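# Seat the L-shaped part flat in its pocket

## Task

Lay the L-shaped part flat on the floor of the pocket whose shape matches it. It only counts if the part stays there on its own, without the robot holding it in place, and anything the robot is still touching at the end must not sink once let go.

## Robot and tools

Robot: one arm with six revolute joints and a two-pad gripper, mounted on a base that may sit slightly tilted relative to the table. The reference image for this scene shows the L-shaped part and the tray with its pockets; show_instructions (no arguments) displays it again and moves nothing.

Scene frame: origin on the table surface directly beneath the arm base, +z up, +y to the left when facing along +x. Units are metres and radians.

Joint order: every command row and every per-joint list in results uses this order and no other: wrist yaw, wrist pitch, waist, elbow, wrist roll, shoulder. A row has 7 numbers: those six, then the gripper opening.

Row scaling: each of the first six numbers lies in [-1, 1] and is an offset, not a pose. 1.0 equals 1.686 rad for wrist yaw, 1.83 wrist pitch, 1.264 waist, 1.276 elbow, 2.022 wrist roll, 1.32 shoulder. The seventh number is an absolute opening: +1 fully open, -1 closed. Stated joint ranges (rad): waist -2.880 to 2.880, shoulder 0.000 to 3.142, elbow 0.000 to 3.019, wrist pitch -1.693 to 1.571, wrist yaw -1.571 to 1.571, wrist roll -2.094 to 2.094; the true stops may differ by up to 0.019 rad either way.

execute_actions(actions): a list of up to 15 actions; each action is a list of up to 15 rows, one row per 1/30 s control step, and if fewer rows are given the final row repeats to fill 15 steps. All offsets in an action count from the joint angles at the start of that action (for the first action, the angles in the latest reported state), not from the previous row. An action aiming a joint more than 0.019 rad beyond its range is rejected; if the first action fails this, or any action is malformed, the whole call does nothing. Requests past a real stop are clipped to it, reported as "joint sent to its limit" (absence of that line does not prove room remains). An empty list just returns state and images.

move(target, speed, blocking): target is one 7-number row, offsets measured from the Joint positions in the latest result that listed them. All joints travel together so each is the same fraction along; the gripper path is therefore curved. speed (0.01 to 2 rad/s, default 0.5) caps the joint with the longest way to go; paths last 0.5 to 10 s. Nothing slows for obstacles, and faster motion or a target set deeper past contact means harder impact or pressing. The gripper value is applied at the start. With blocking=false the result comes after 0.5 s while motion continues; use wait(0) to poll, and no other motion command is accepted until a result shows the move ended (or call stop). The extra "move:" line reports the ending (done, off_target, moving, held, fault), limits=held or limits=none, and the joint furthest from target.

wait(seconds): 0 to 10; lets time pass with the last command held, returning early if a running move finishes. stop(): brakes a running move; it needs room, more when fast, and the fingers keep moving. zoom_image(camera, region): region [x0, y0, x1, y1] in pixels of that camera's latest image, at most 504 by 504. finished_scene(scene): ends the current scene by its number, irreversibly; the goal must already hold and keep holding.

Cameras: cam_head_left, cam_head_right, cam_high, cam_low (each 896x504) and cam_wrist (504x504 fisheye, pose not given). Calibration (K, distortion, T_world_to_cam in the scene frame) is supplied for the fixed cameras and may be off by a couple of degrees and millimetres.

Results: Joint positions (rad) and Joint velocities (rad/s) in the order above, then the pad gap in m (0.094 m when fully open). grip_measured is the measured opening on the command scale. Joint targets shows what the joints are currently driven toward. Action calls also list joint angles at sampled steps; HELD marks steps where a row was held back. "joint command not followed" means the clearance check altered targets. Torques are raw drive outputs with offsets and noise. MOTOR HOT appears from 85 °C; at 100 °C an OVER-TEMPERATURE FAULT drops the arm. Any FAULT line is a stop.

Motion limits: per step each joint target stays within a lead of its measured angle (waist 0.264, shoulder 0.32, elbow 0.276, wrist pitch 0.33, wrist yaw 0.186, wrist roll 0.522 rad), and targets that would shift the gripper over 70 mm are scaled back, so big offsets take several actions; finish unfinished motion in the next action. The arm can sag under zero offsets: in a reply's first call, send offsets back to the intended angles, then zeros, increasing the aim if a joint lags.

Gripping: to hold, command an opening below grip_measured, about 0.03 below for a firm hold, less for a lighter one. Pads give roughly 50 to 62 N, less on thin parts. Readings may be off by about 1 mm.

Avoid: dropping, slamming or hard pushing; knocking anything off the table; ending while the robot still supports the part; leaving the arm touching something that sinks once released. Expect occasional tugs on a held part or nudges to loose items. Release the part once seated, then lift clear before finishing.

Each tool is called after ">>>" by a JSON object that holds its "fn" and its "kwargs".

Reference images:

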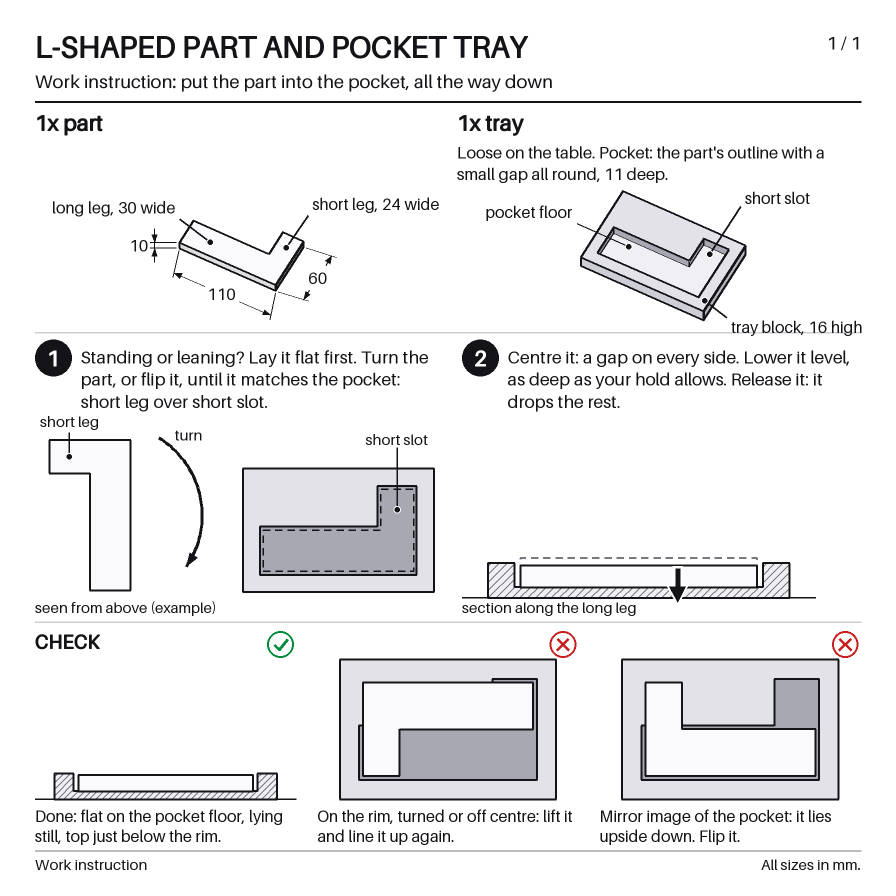

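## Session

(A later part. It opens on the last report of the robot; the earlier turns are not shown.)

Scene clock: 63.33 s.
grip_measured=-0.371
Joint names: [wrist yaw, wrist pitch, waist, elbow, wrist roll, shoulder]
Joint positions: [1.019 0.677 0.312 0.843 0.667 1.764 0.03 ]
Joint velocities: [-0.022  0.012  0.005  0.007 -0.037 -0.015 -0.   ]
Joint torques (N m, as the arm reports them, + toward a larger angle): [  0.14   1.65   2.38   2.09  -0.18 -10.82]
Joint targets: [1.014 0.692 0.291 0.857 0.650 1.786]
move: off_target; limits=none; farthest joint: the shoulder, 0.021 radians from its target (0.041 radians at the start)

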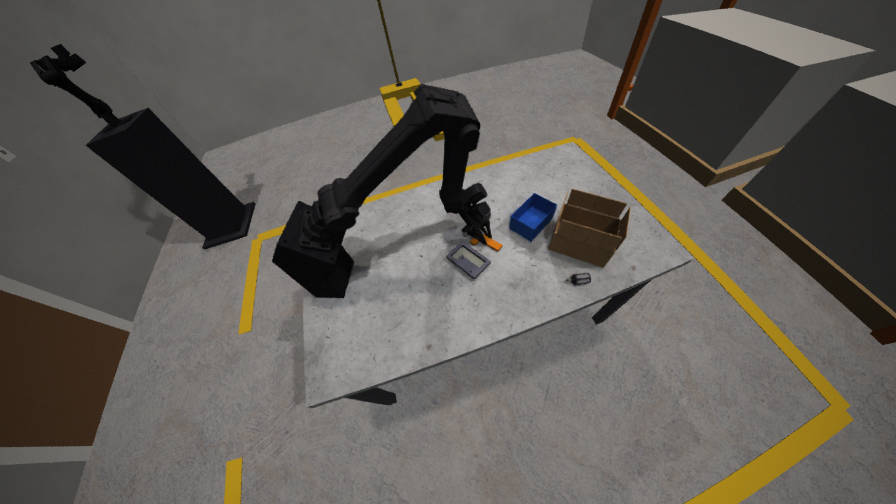

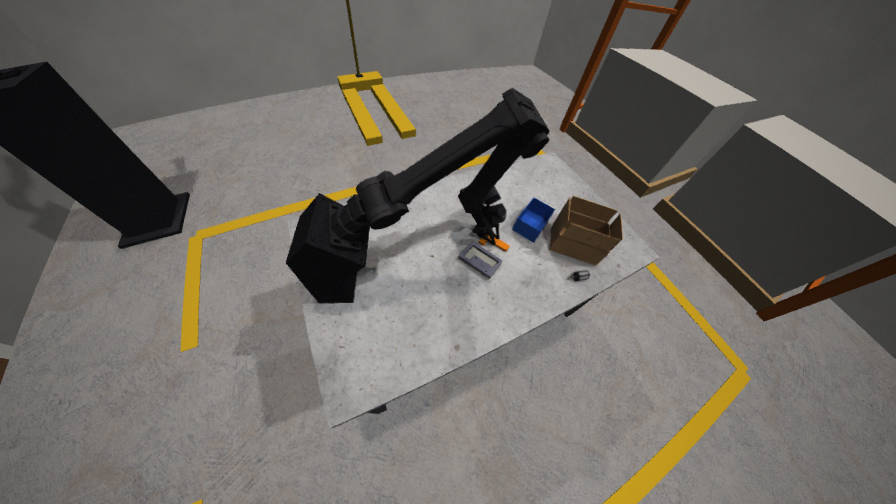

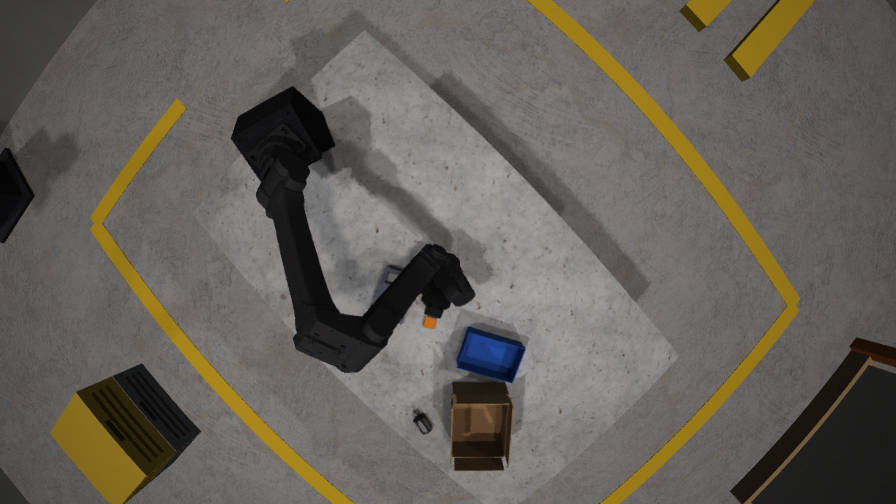

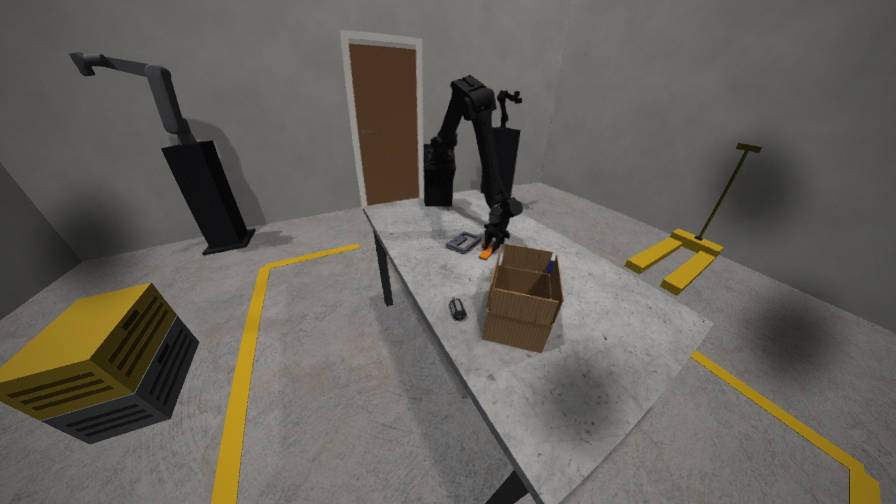

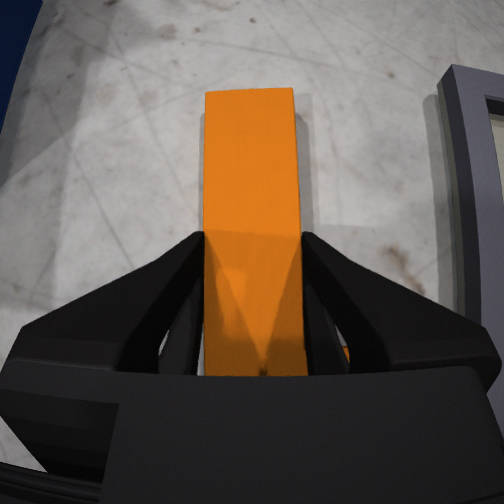

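>>> {"fn": "execute_actions", "kwargs": {"actions": [[[-0.002,0.008,-0.008,0.008,-0.008,0.008,-0.38],[-0.002,0.008,-0.008,0.008,-0.008,0.008,-0.365],[-0.002,0.008,-0.008,0.008,-0.008,0.008,-0.35],[-0.002,0.008,-0.008,0.008,-0.008,0.008,-0.335],[-0.002,0.008,-0.008,0.008,-0.008,0.008,-0.32],[-0.002,0.008,-0.008,0.008,-0.008,0.008,-0.30],[-0.002,0.008,-0.008,0.008,-0.008,0.008,-0.28],[-0.002,0.008,-0.008,0.008,-0.008,0.008,-0.25],[-0.002,0.008,-0.008,0.008,-0.008,0.008,-0.22],[-0.002,0.008,-0.008,0.008,-0.008,0.008,-0.20]]]}}

>>> {"fn": "zoom_image", "kwargs": {"camera": "cam_low", "region": [450, 210, 520, 270]}}

>>> {"fn": "zoom_image", "kwargs": {"camera": "cam_head_left", "region": [440, 210, 520, 285]}}

Scene clock: 64.80 s.
grip_measured=-0.202
Joint names: [wrist yaw, wrist pitch, waist, elbow, wrist roll, shoulder]
Joint positions: [1.019 0.677 0.312 0.843 0.666 1.765 0.037]
Joint velocities: [ 0.037 -0.007 -0.015 -0.012  0.022  0.005  0.   ]
Joint torques (N m, as the arm reports them, + toward a larger angle): [  0.27   1.58   3.22   1.76  -0.17 -11.67]
Joint targets: [1.016 0.691 0.302 0.853 0.650 1.775]
Step readings (joint positions):
0: [1.019 0.677 0.312 0.843 0.666 1.764]
1: [1.019 0.677 0.312 0.843 0.666 1.764]
2: [1.019 0.677 0.312 0.843 0.666 1.764]
4: [1.019 0.677 0.312 0.843 0.666 1.764]
8: [1.019 0.677 0.312 0.843 0.666 1.765]
15: Joint positions above

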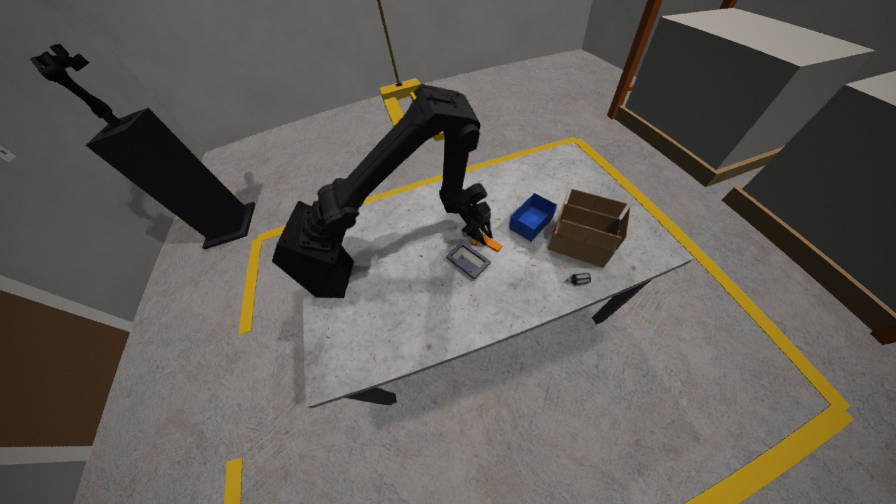

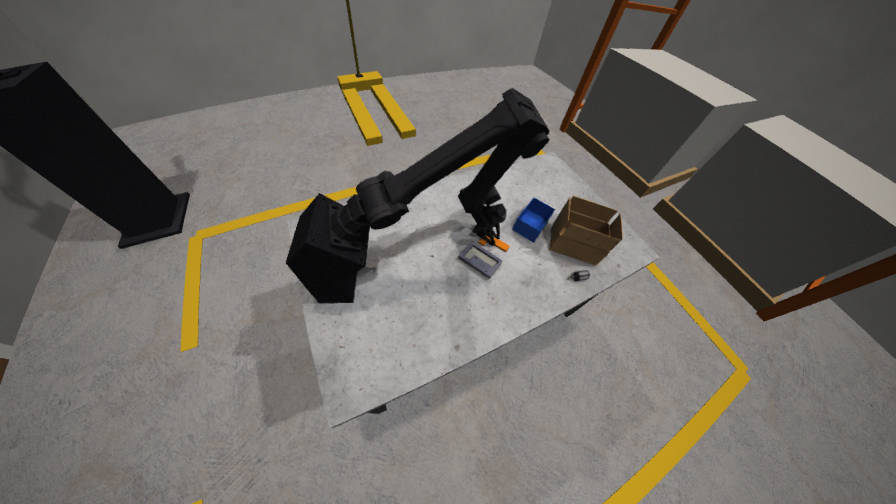

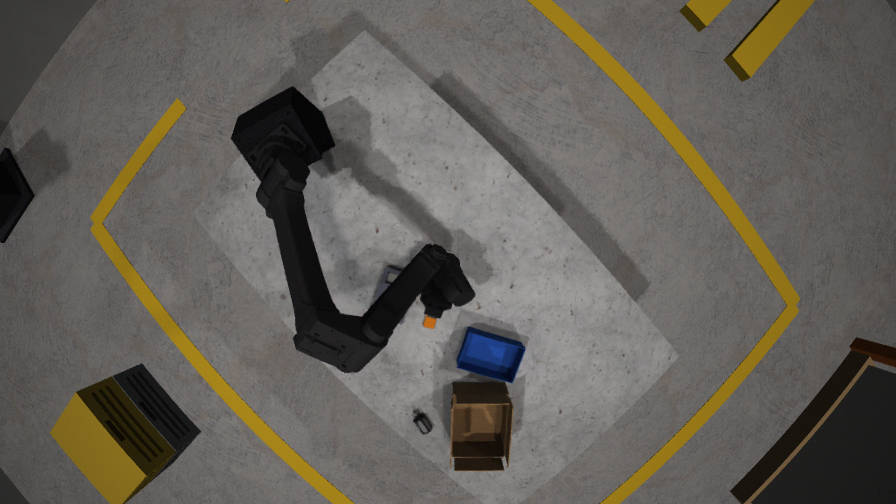

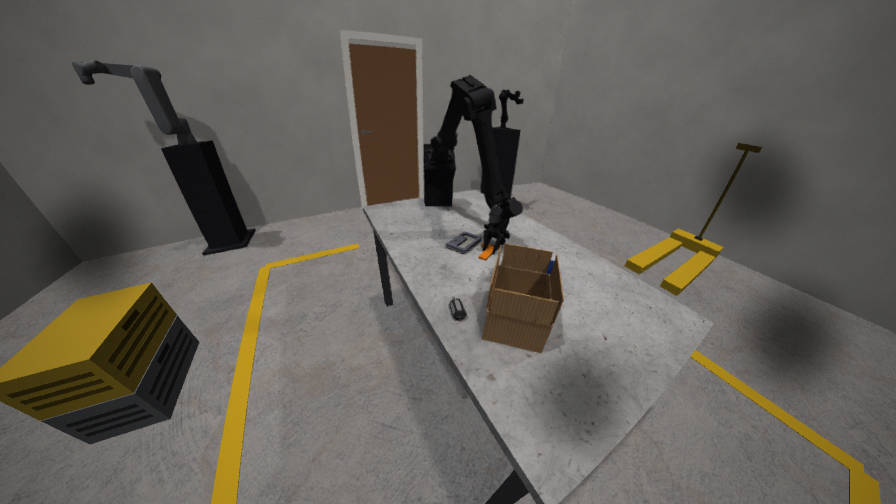

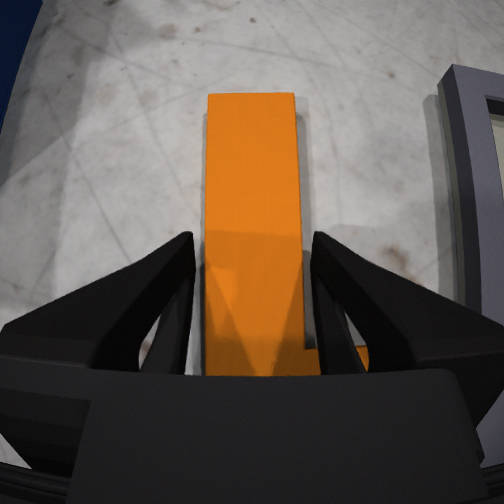

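Region (450, 210, 520, 270) of cam_low's 896x504 image, scaled by 7.200, with more detail than that image has; it fills the top 432 rows of this view, and the rest is white.

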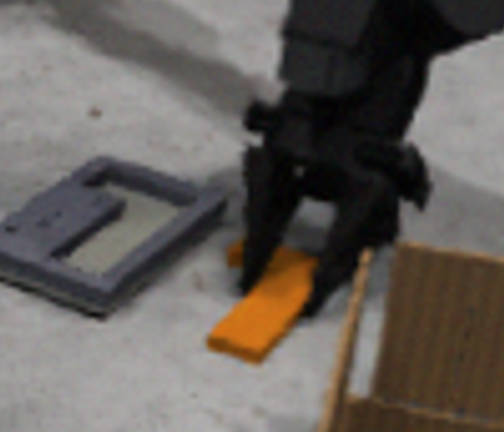

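Region (440, 210, 520, 285) of cam_head_left's 896x504 image, scaled by 6.300, with more detail than that image has; it fills the top 472 rows of this view, and the rest is white.

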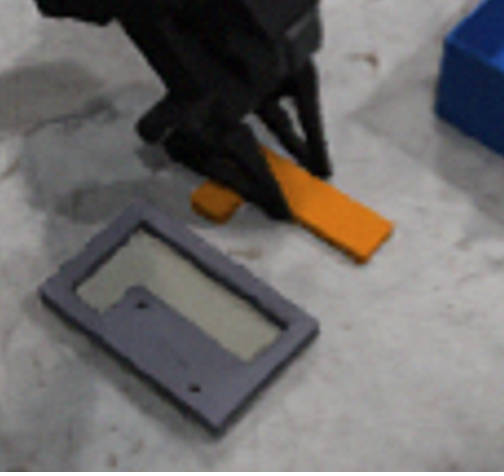

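>>> {"fn": "execute_actions", "kwargs": {"actions": [[[-0.002,0.008,-0.006,0.006,-0.008,0.004,-0.23],[-0.002,0.008,-0.006,0.006,-0.008,0.004,-0.26],[-0.002,0.008,-0.006,0.006,-0.008,0.004,-0.29],[-0.002,0.008,-0.006,0.006,-0.008,0.004,-0.31],[-0.002,0.008,-0.006,0.006,-0.008,0.004,-0.33],[-0.002,0.008,-0.006,0.006,-0.008,0.004,-0.34],[-0.002,0.008,-0.006,0.006,-0.008,0.004,-0.35],[-0.002,0.008,-0.006,0.006,-0.008,0.004,-0.36],[-0.002,0.008,-0.006,0.006,-0.008,0.004,-0.37],[-0.002,0.008,-0.006,0.006,-0.008,0.004,-0.38],[-0.002,0.008,-0.006,0.006,-0.008,0.004,-0.39],[-0.002,0.008,-0.006,0.006,-0.008,0.004,-0.40]]]}}

>>> {"fn": "zoom_image", "kwargs": {"camera": "cam_head_left", "region": [460, 220, 510, 265]}}

>>> {"fn": "zoom_image", "kwargs": {"camera": "cam_wrist", "region": [180, 200, 330, 350]}}

Scene clock: 67.37 s.
grip_measured=-0.377
Joint names: [wrist yaw, wrist pitch, waist, elbow, wrist roll, shoulder]
Joint positions: [1.019 0.677 0.312 0.843 0.666 1.765 0.029]
Joint velocities: [ 0.007  0.007 -0.015 -0.007 -0.095 -0.005  0.   ]
Joint torques (N m, as the arm reports them, + toward a larger angle): [  0.27   1.59   3.27   1.56  -0.17 -11.96]
Joint targets: [1.016 0.691 0.304 0.851 0.650 1.770]
Step readings (joint positions):
0: [1.019 0.677 0.312 0.843 0.666 1.765]
1: [1.019 0.677 0.312 0.843 0.666 1.765]
2: [1.019 0.677 0.312 0.843 0.666 1.765]
4: [1.019 0.677 0.312 0.843 0.666 1.765]
8: [1.019 0.677 0.312 0.843 0.666 1.765]
15: Joint positions above

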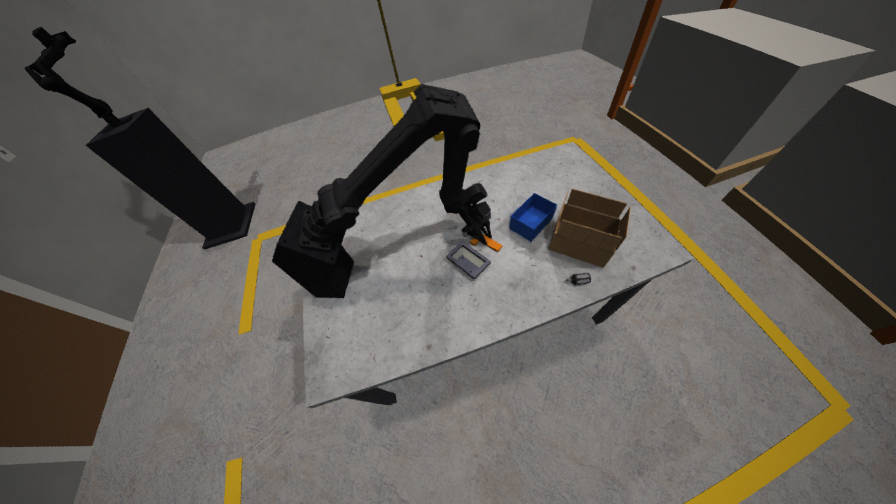

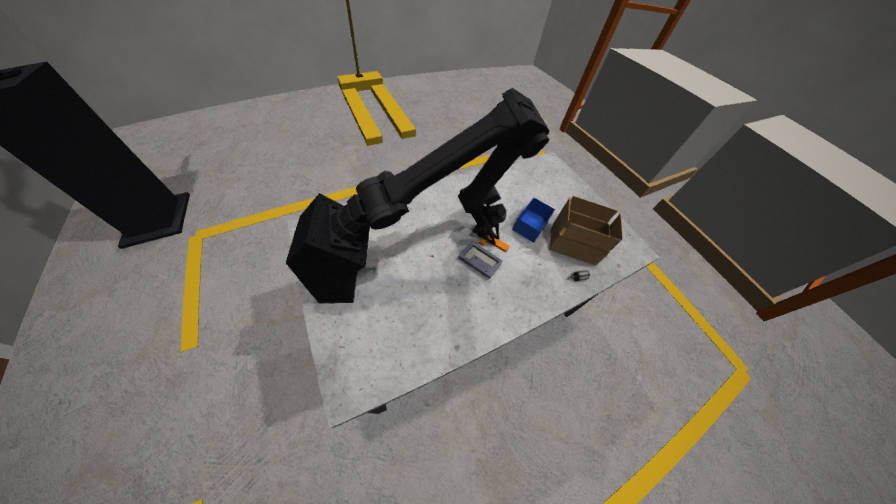

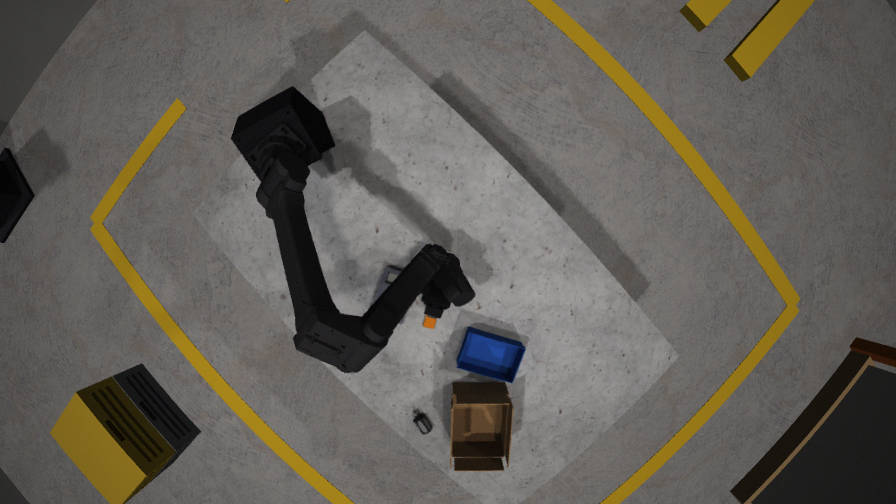

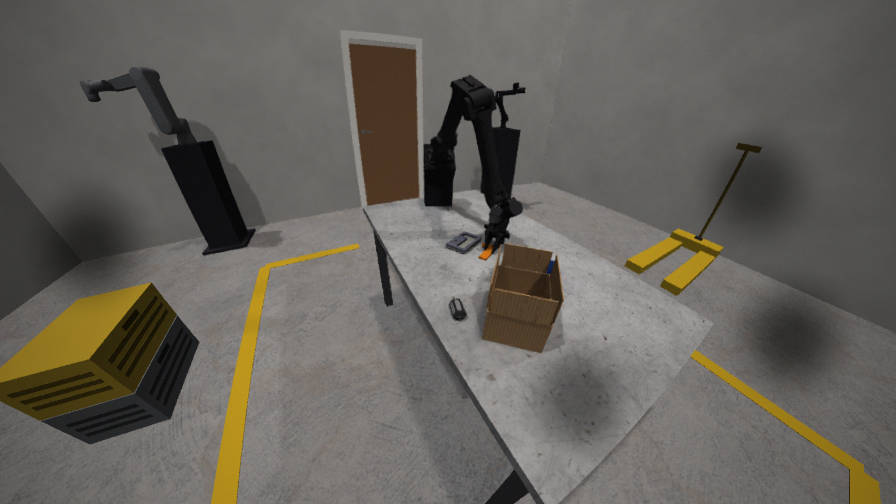

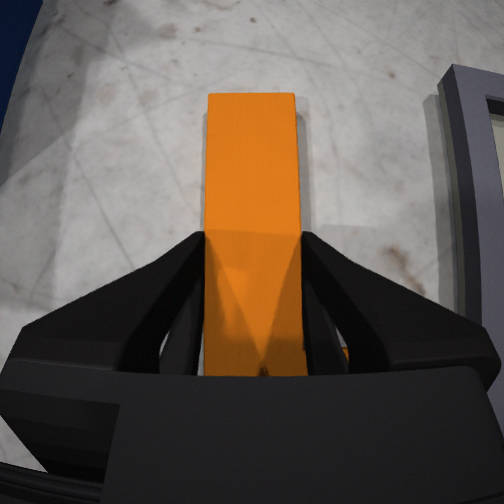

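Region (460, 220, 510, 265) of cam_head_left's 896x504 image, scaled by 10.080, with more detail than that image has; it fills the top 454 rows of this view, and the rest is white.

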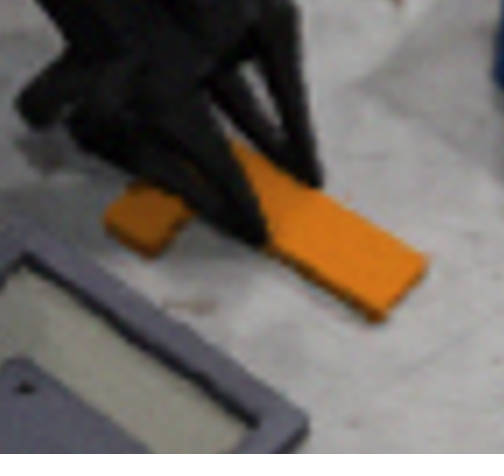

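Region (180, 200, 330, 350) of cam_wrist's 504x504 image, scaled by 3.360, with more detail than that image has.

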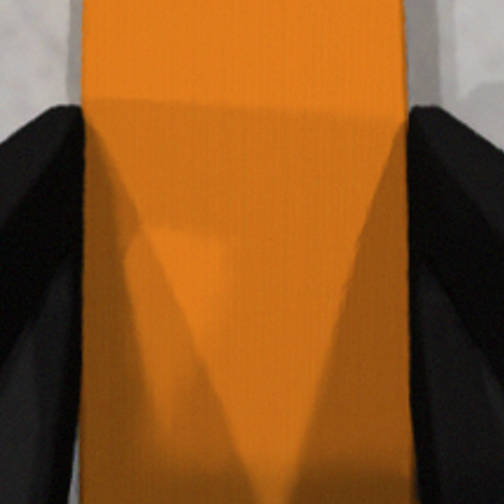

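>>> {"fn": "move", "kwargs": {"target": [0.0178, -0.0322, 0.034, -0.0321, 0.0143, -0.0758, -0.41], "speed": 0.15}}

Scene clock: 71.10 s.
grip_measured=-0.377
Joint names: [wrist yaw, wrist pitch, waist, elbow, wrist roll, shoulder]
Joint positions: [1.045 0.629 0.338 0.807 0.679 1.686 0.029]
Joint velocities: [ 0.037 -0.002  0.005 -0.012 -0.051 -0.005  0.   ]
Joint torques (N m, as the arm reports them, + toward a larger angle): [  0.62   0.6    5.22   1.04   0.15 -13.71]
Joint targets: [1.049 0.618 0.355 0.803 0.695 1.664]
move: off_target; limits=none; farthest joint: the shoulder, 0.022 radians from its target (0.100 radians at the start)

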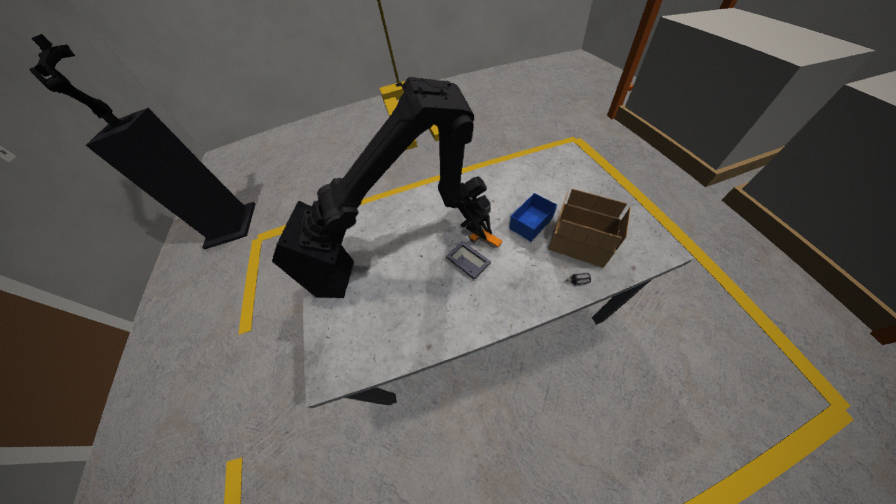

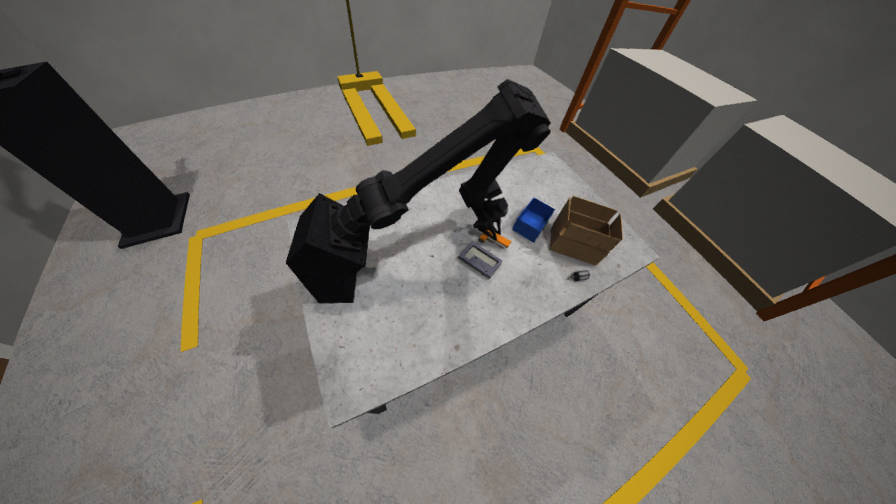

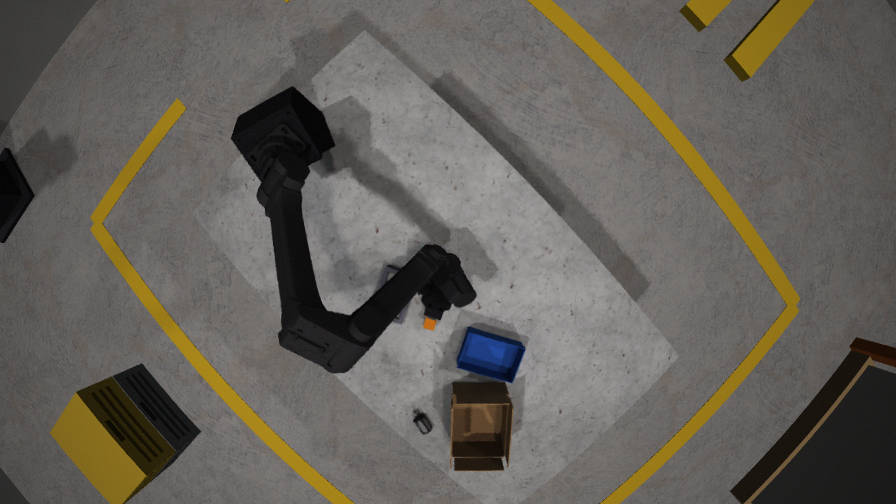

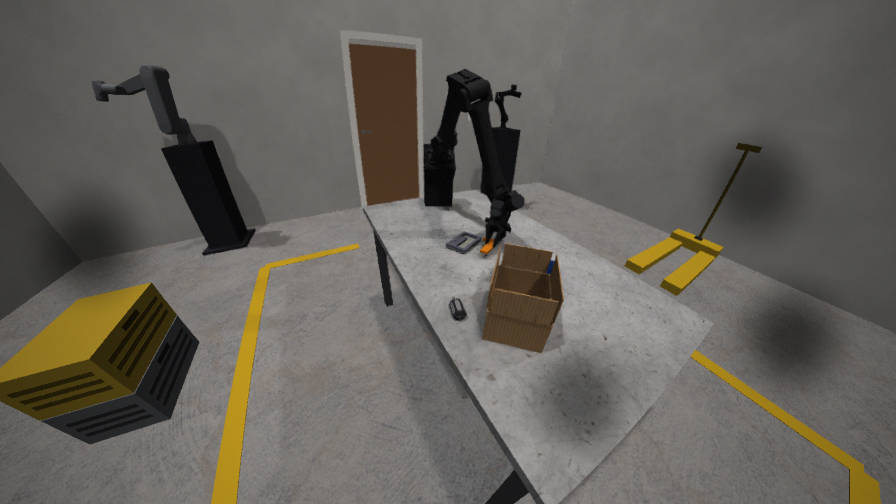

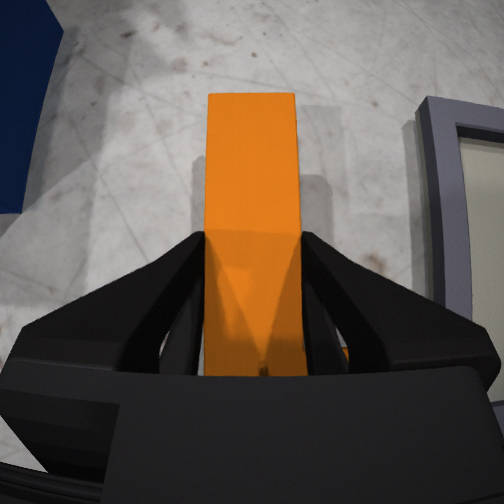

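>>> {"fn": "move", "kwargs": {"target": [-0.0587, 0.1617, -0.0862, -0.2069, -0.0287, -0.025, -0.41], "speed": 0.25}}

>>> {"fn": "zoom_image", "kwargs": {"camera": "cam_head_left", "region": [430, 210, 510, 285]}}

>>> {"fn": "zoom_image", "kwargs": {"camera": "cam_low", "region": [430, 200, 510, 265]}}

Scene clock: 73.40 s.
grip_measured=-0.377
Joint names: [wrist yaw, wrist pitch, waist, elbow, wrist roll, shoulder]
Joint positions: [0.949 0.905 0.241 0.549 0.637 1.68  0.029]
Joint velocities: [-0.007  0.002 -0.005 -0.012 -0.051  0.005 -0.002]
Joint torques (N m, as the arm reports them, + toward a larger angle): [  0.26   1.76   1.71  -1.69  -0.18 -11.91]
Joint targets: [0.946 0.924 0.229 0.543 0.620 1.654]
move: off_target; limits=none; farthest joint: the shoulder, 0.027 radians from its target (0.033 radians at the start)

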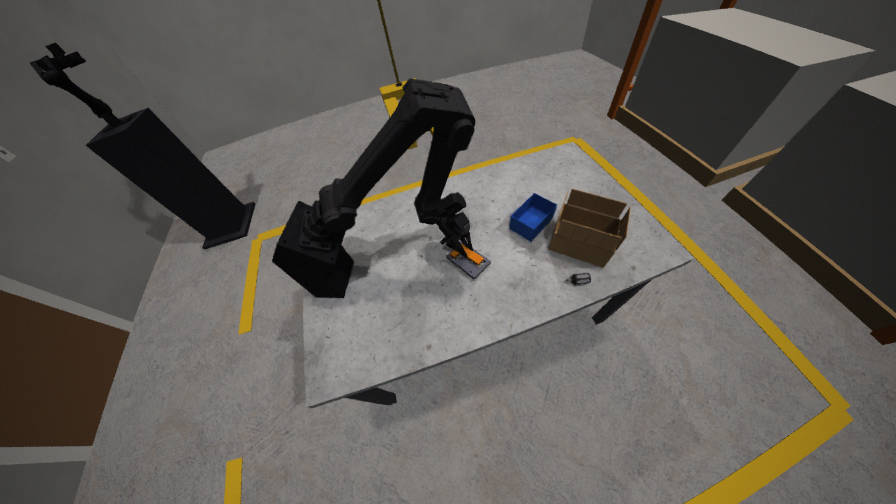

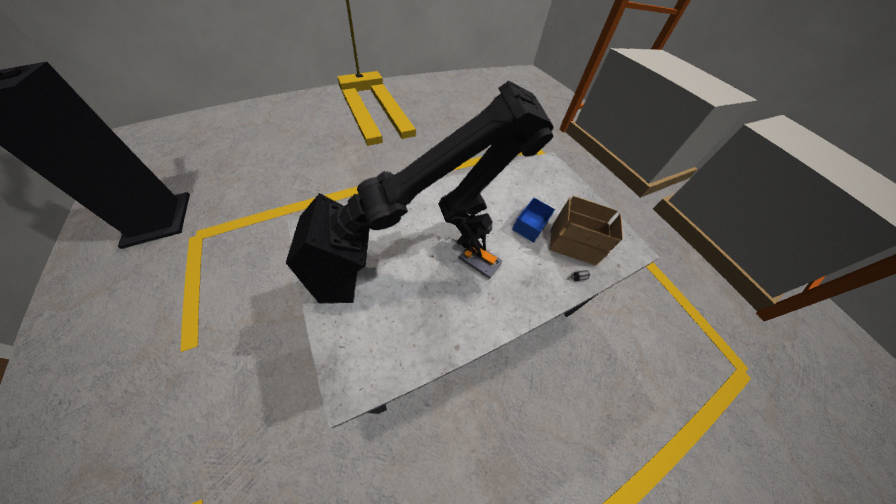

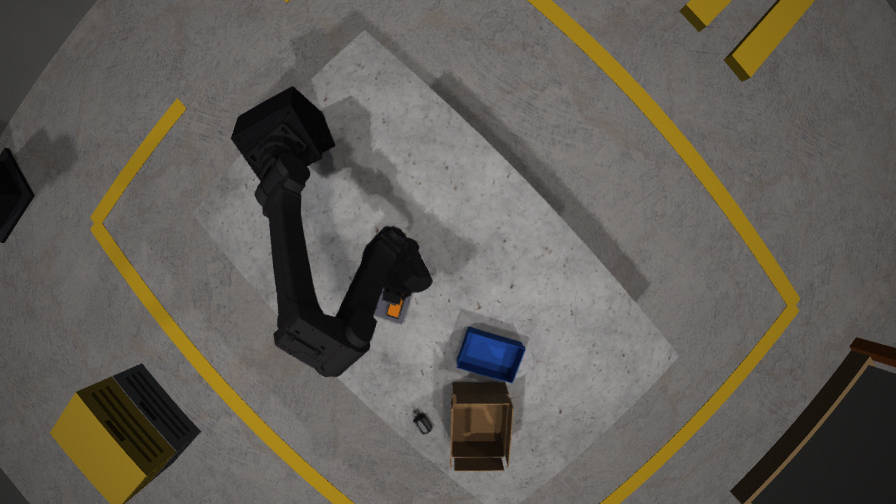

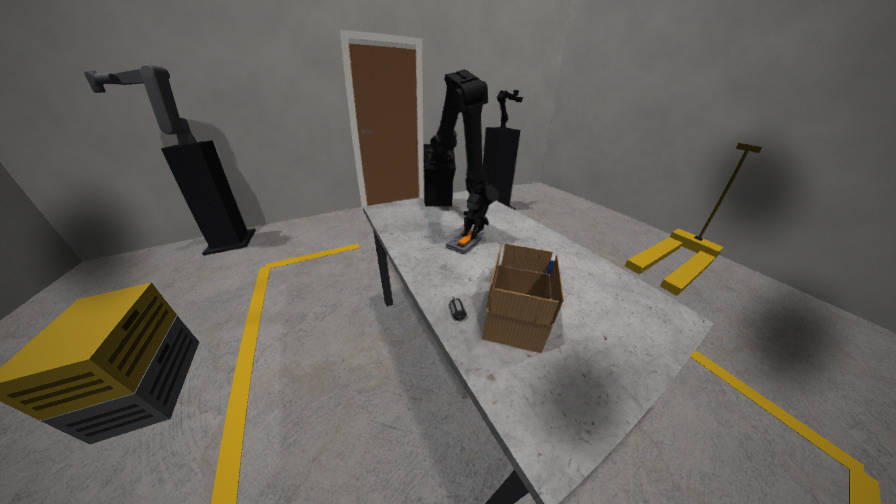

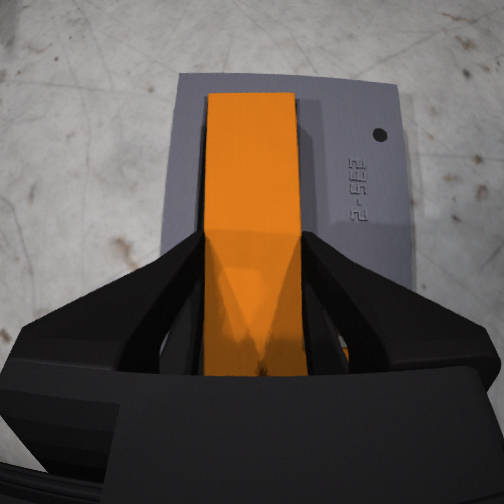

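Region (430, 210, 510, 285) of cam_head_left's 896x504 image, scaled by 6.300, with more detail than that image has; it fills the top 472 rows of this view, and the rest is white.

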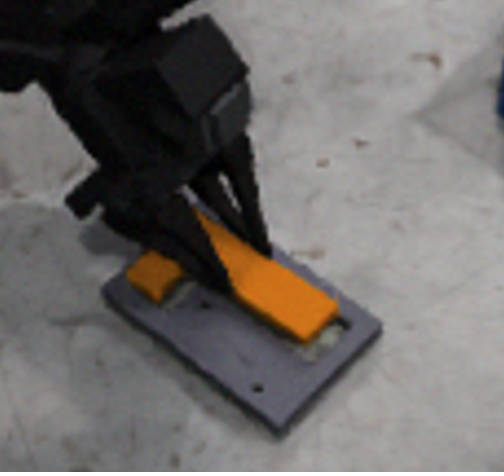

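Region (430, 200, 510, 265) of cam_low's 896x504 image, scaled by 6.300, with more detail than that image has; it fills the top 410 rows of this view, and the rest is white.

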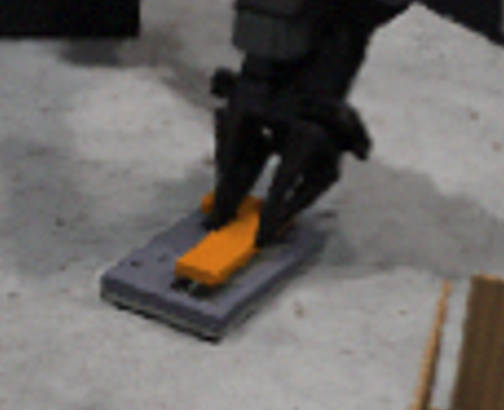

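>>> {"fn": "zoom_image", "kwargs": {"camera": "cam_wrist", "region": [150, 60, 350, 260]}}

>>> {"fn": "zoom_image", "kwargs": {"camera": "cam_head_right", "region": [450, 225, 510, 285]}}

>>> {"fn": "zoom_image", "kwargs": {"camera": "cam_high", "region": [365, 275, 425, 335]}}

Region (150, 60, 350, 260) of cam_wrist's 504x504 image, scaled by 2.520, with more detail than that image has.

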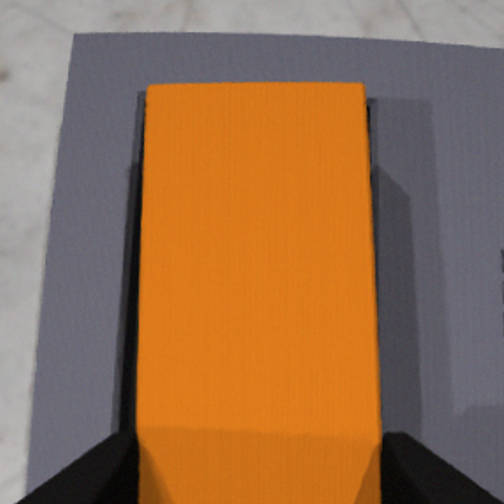

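Region (450, 225, 510, 285) of cam_head_right's 896x504 image, scaled by 8.400, with more detail than that image has.

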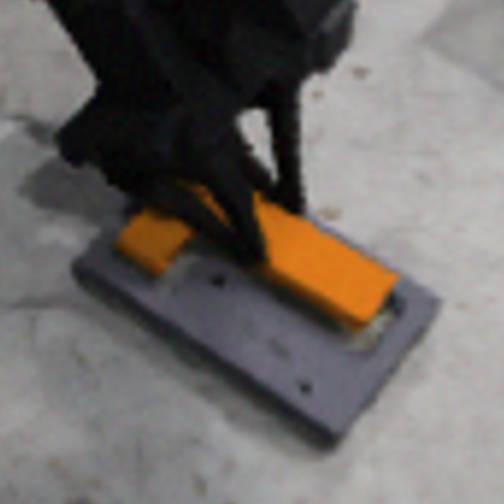

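Region (365, 275, 425, 335) of cam_high's 896x504 image, scaled by 8.400, with more detail than that image has.

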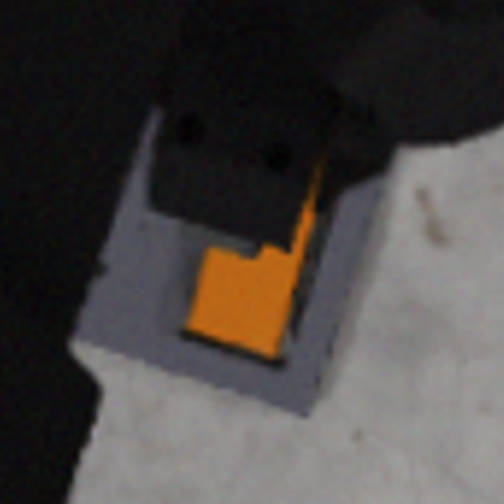

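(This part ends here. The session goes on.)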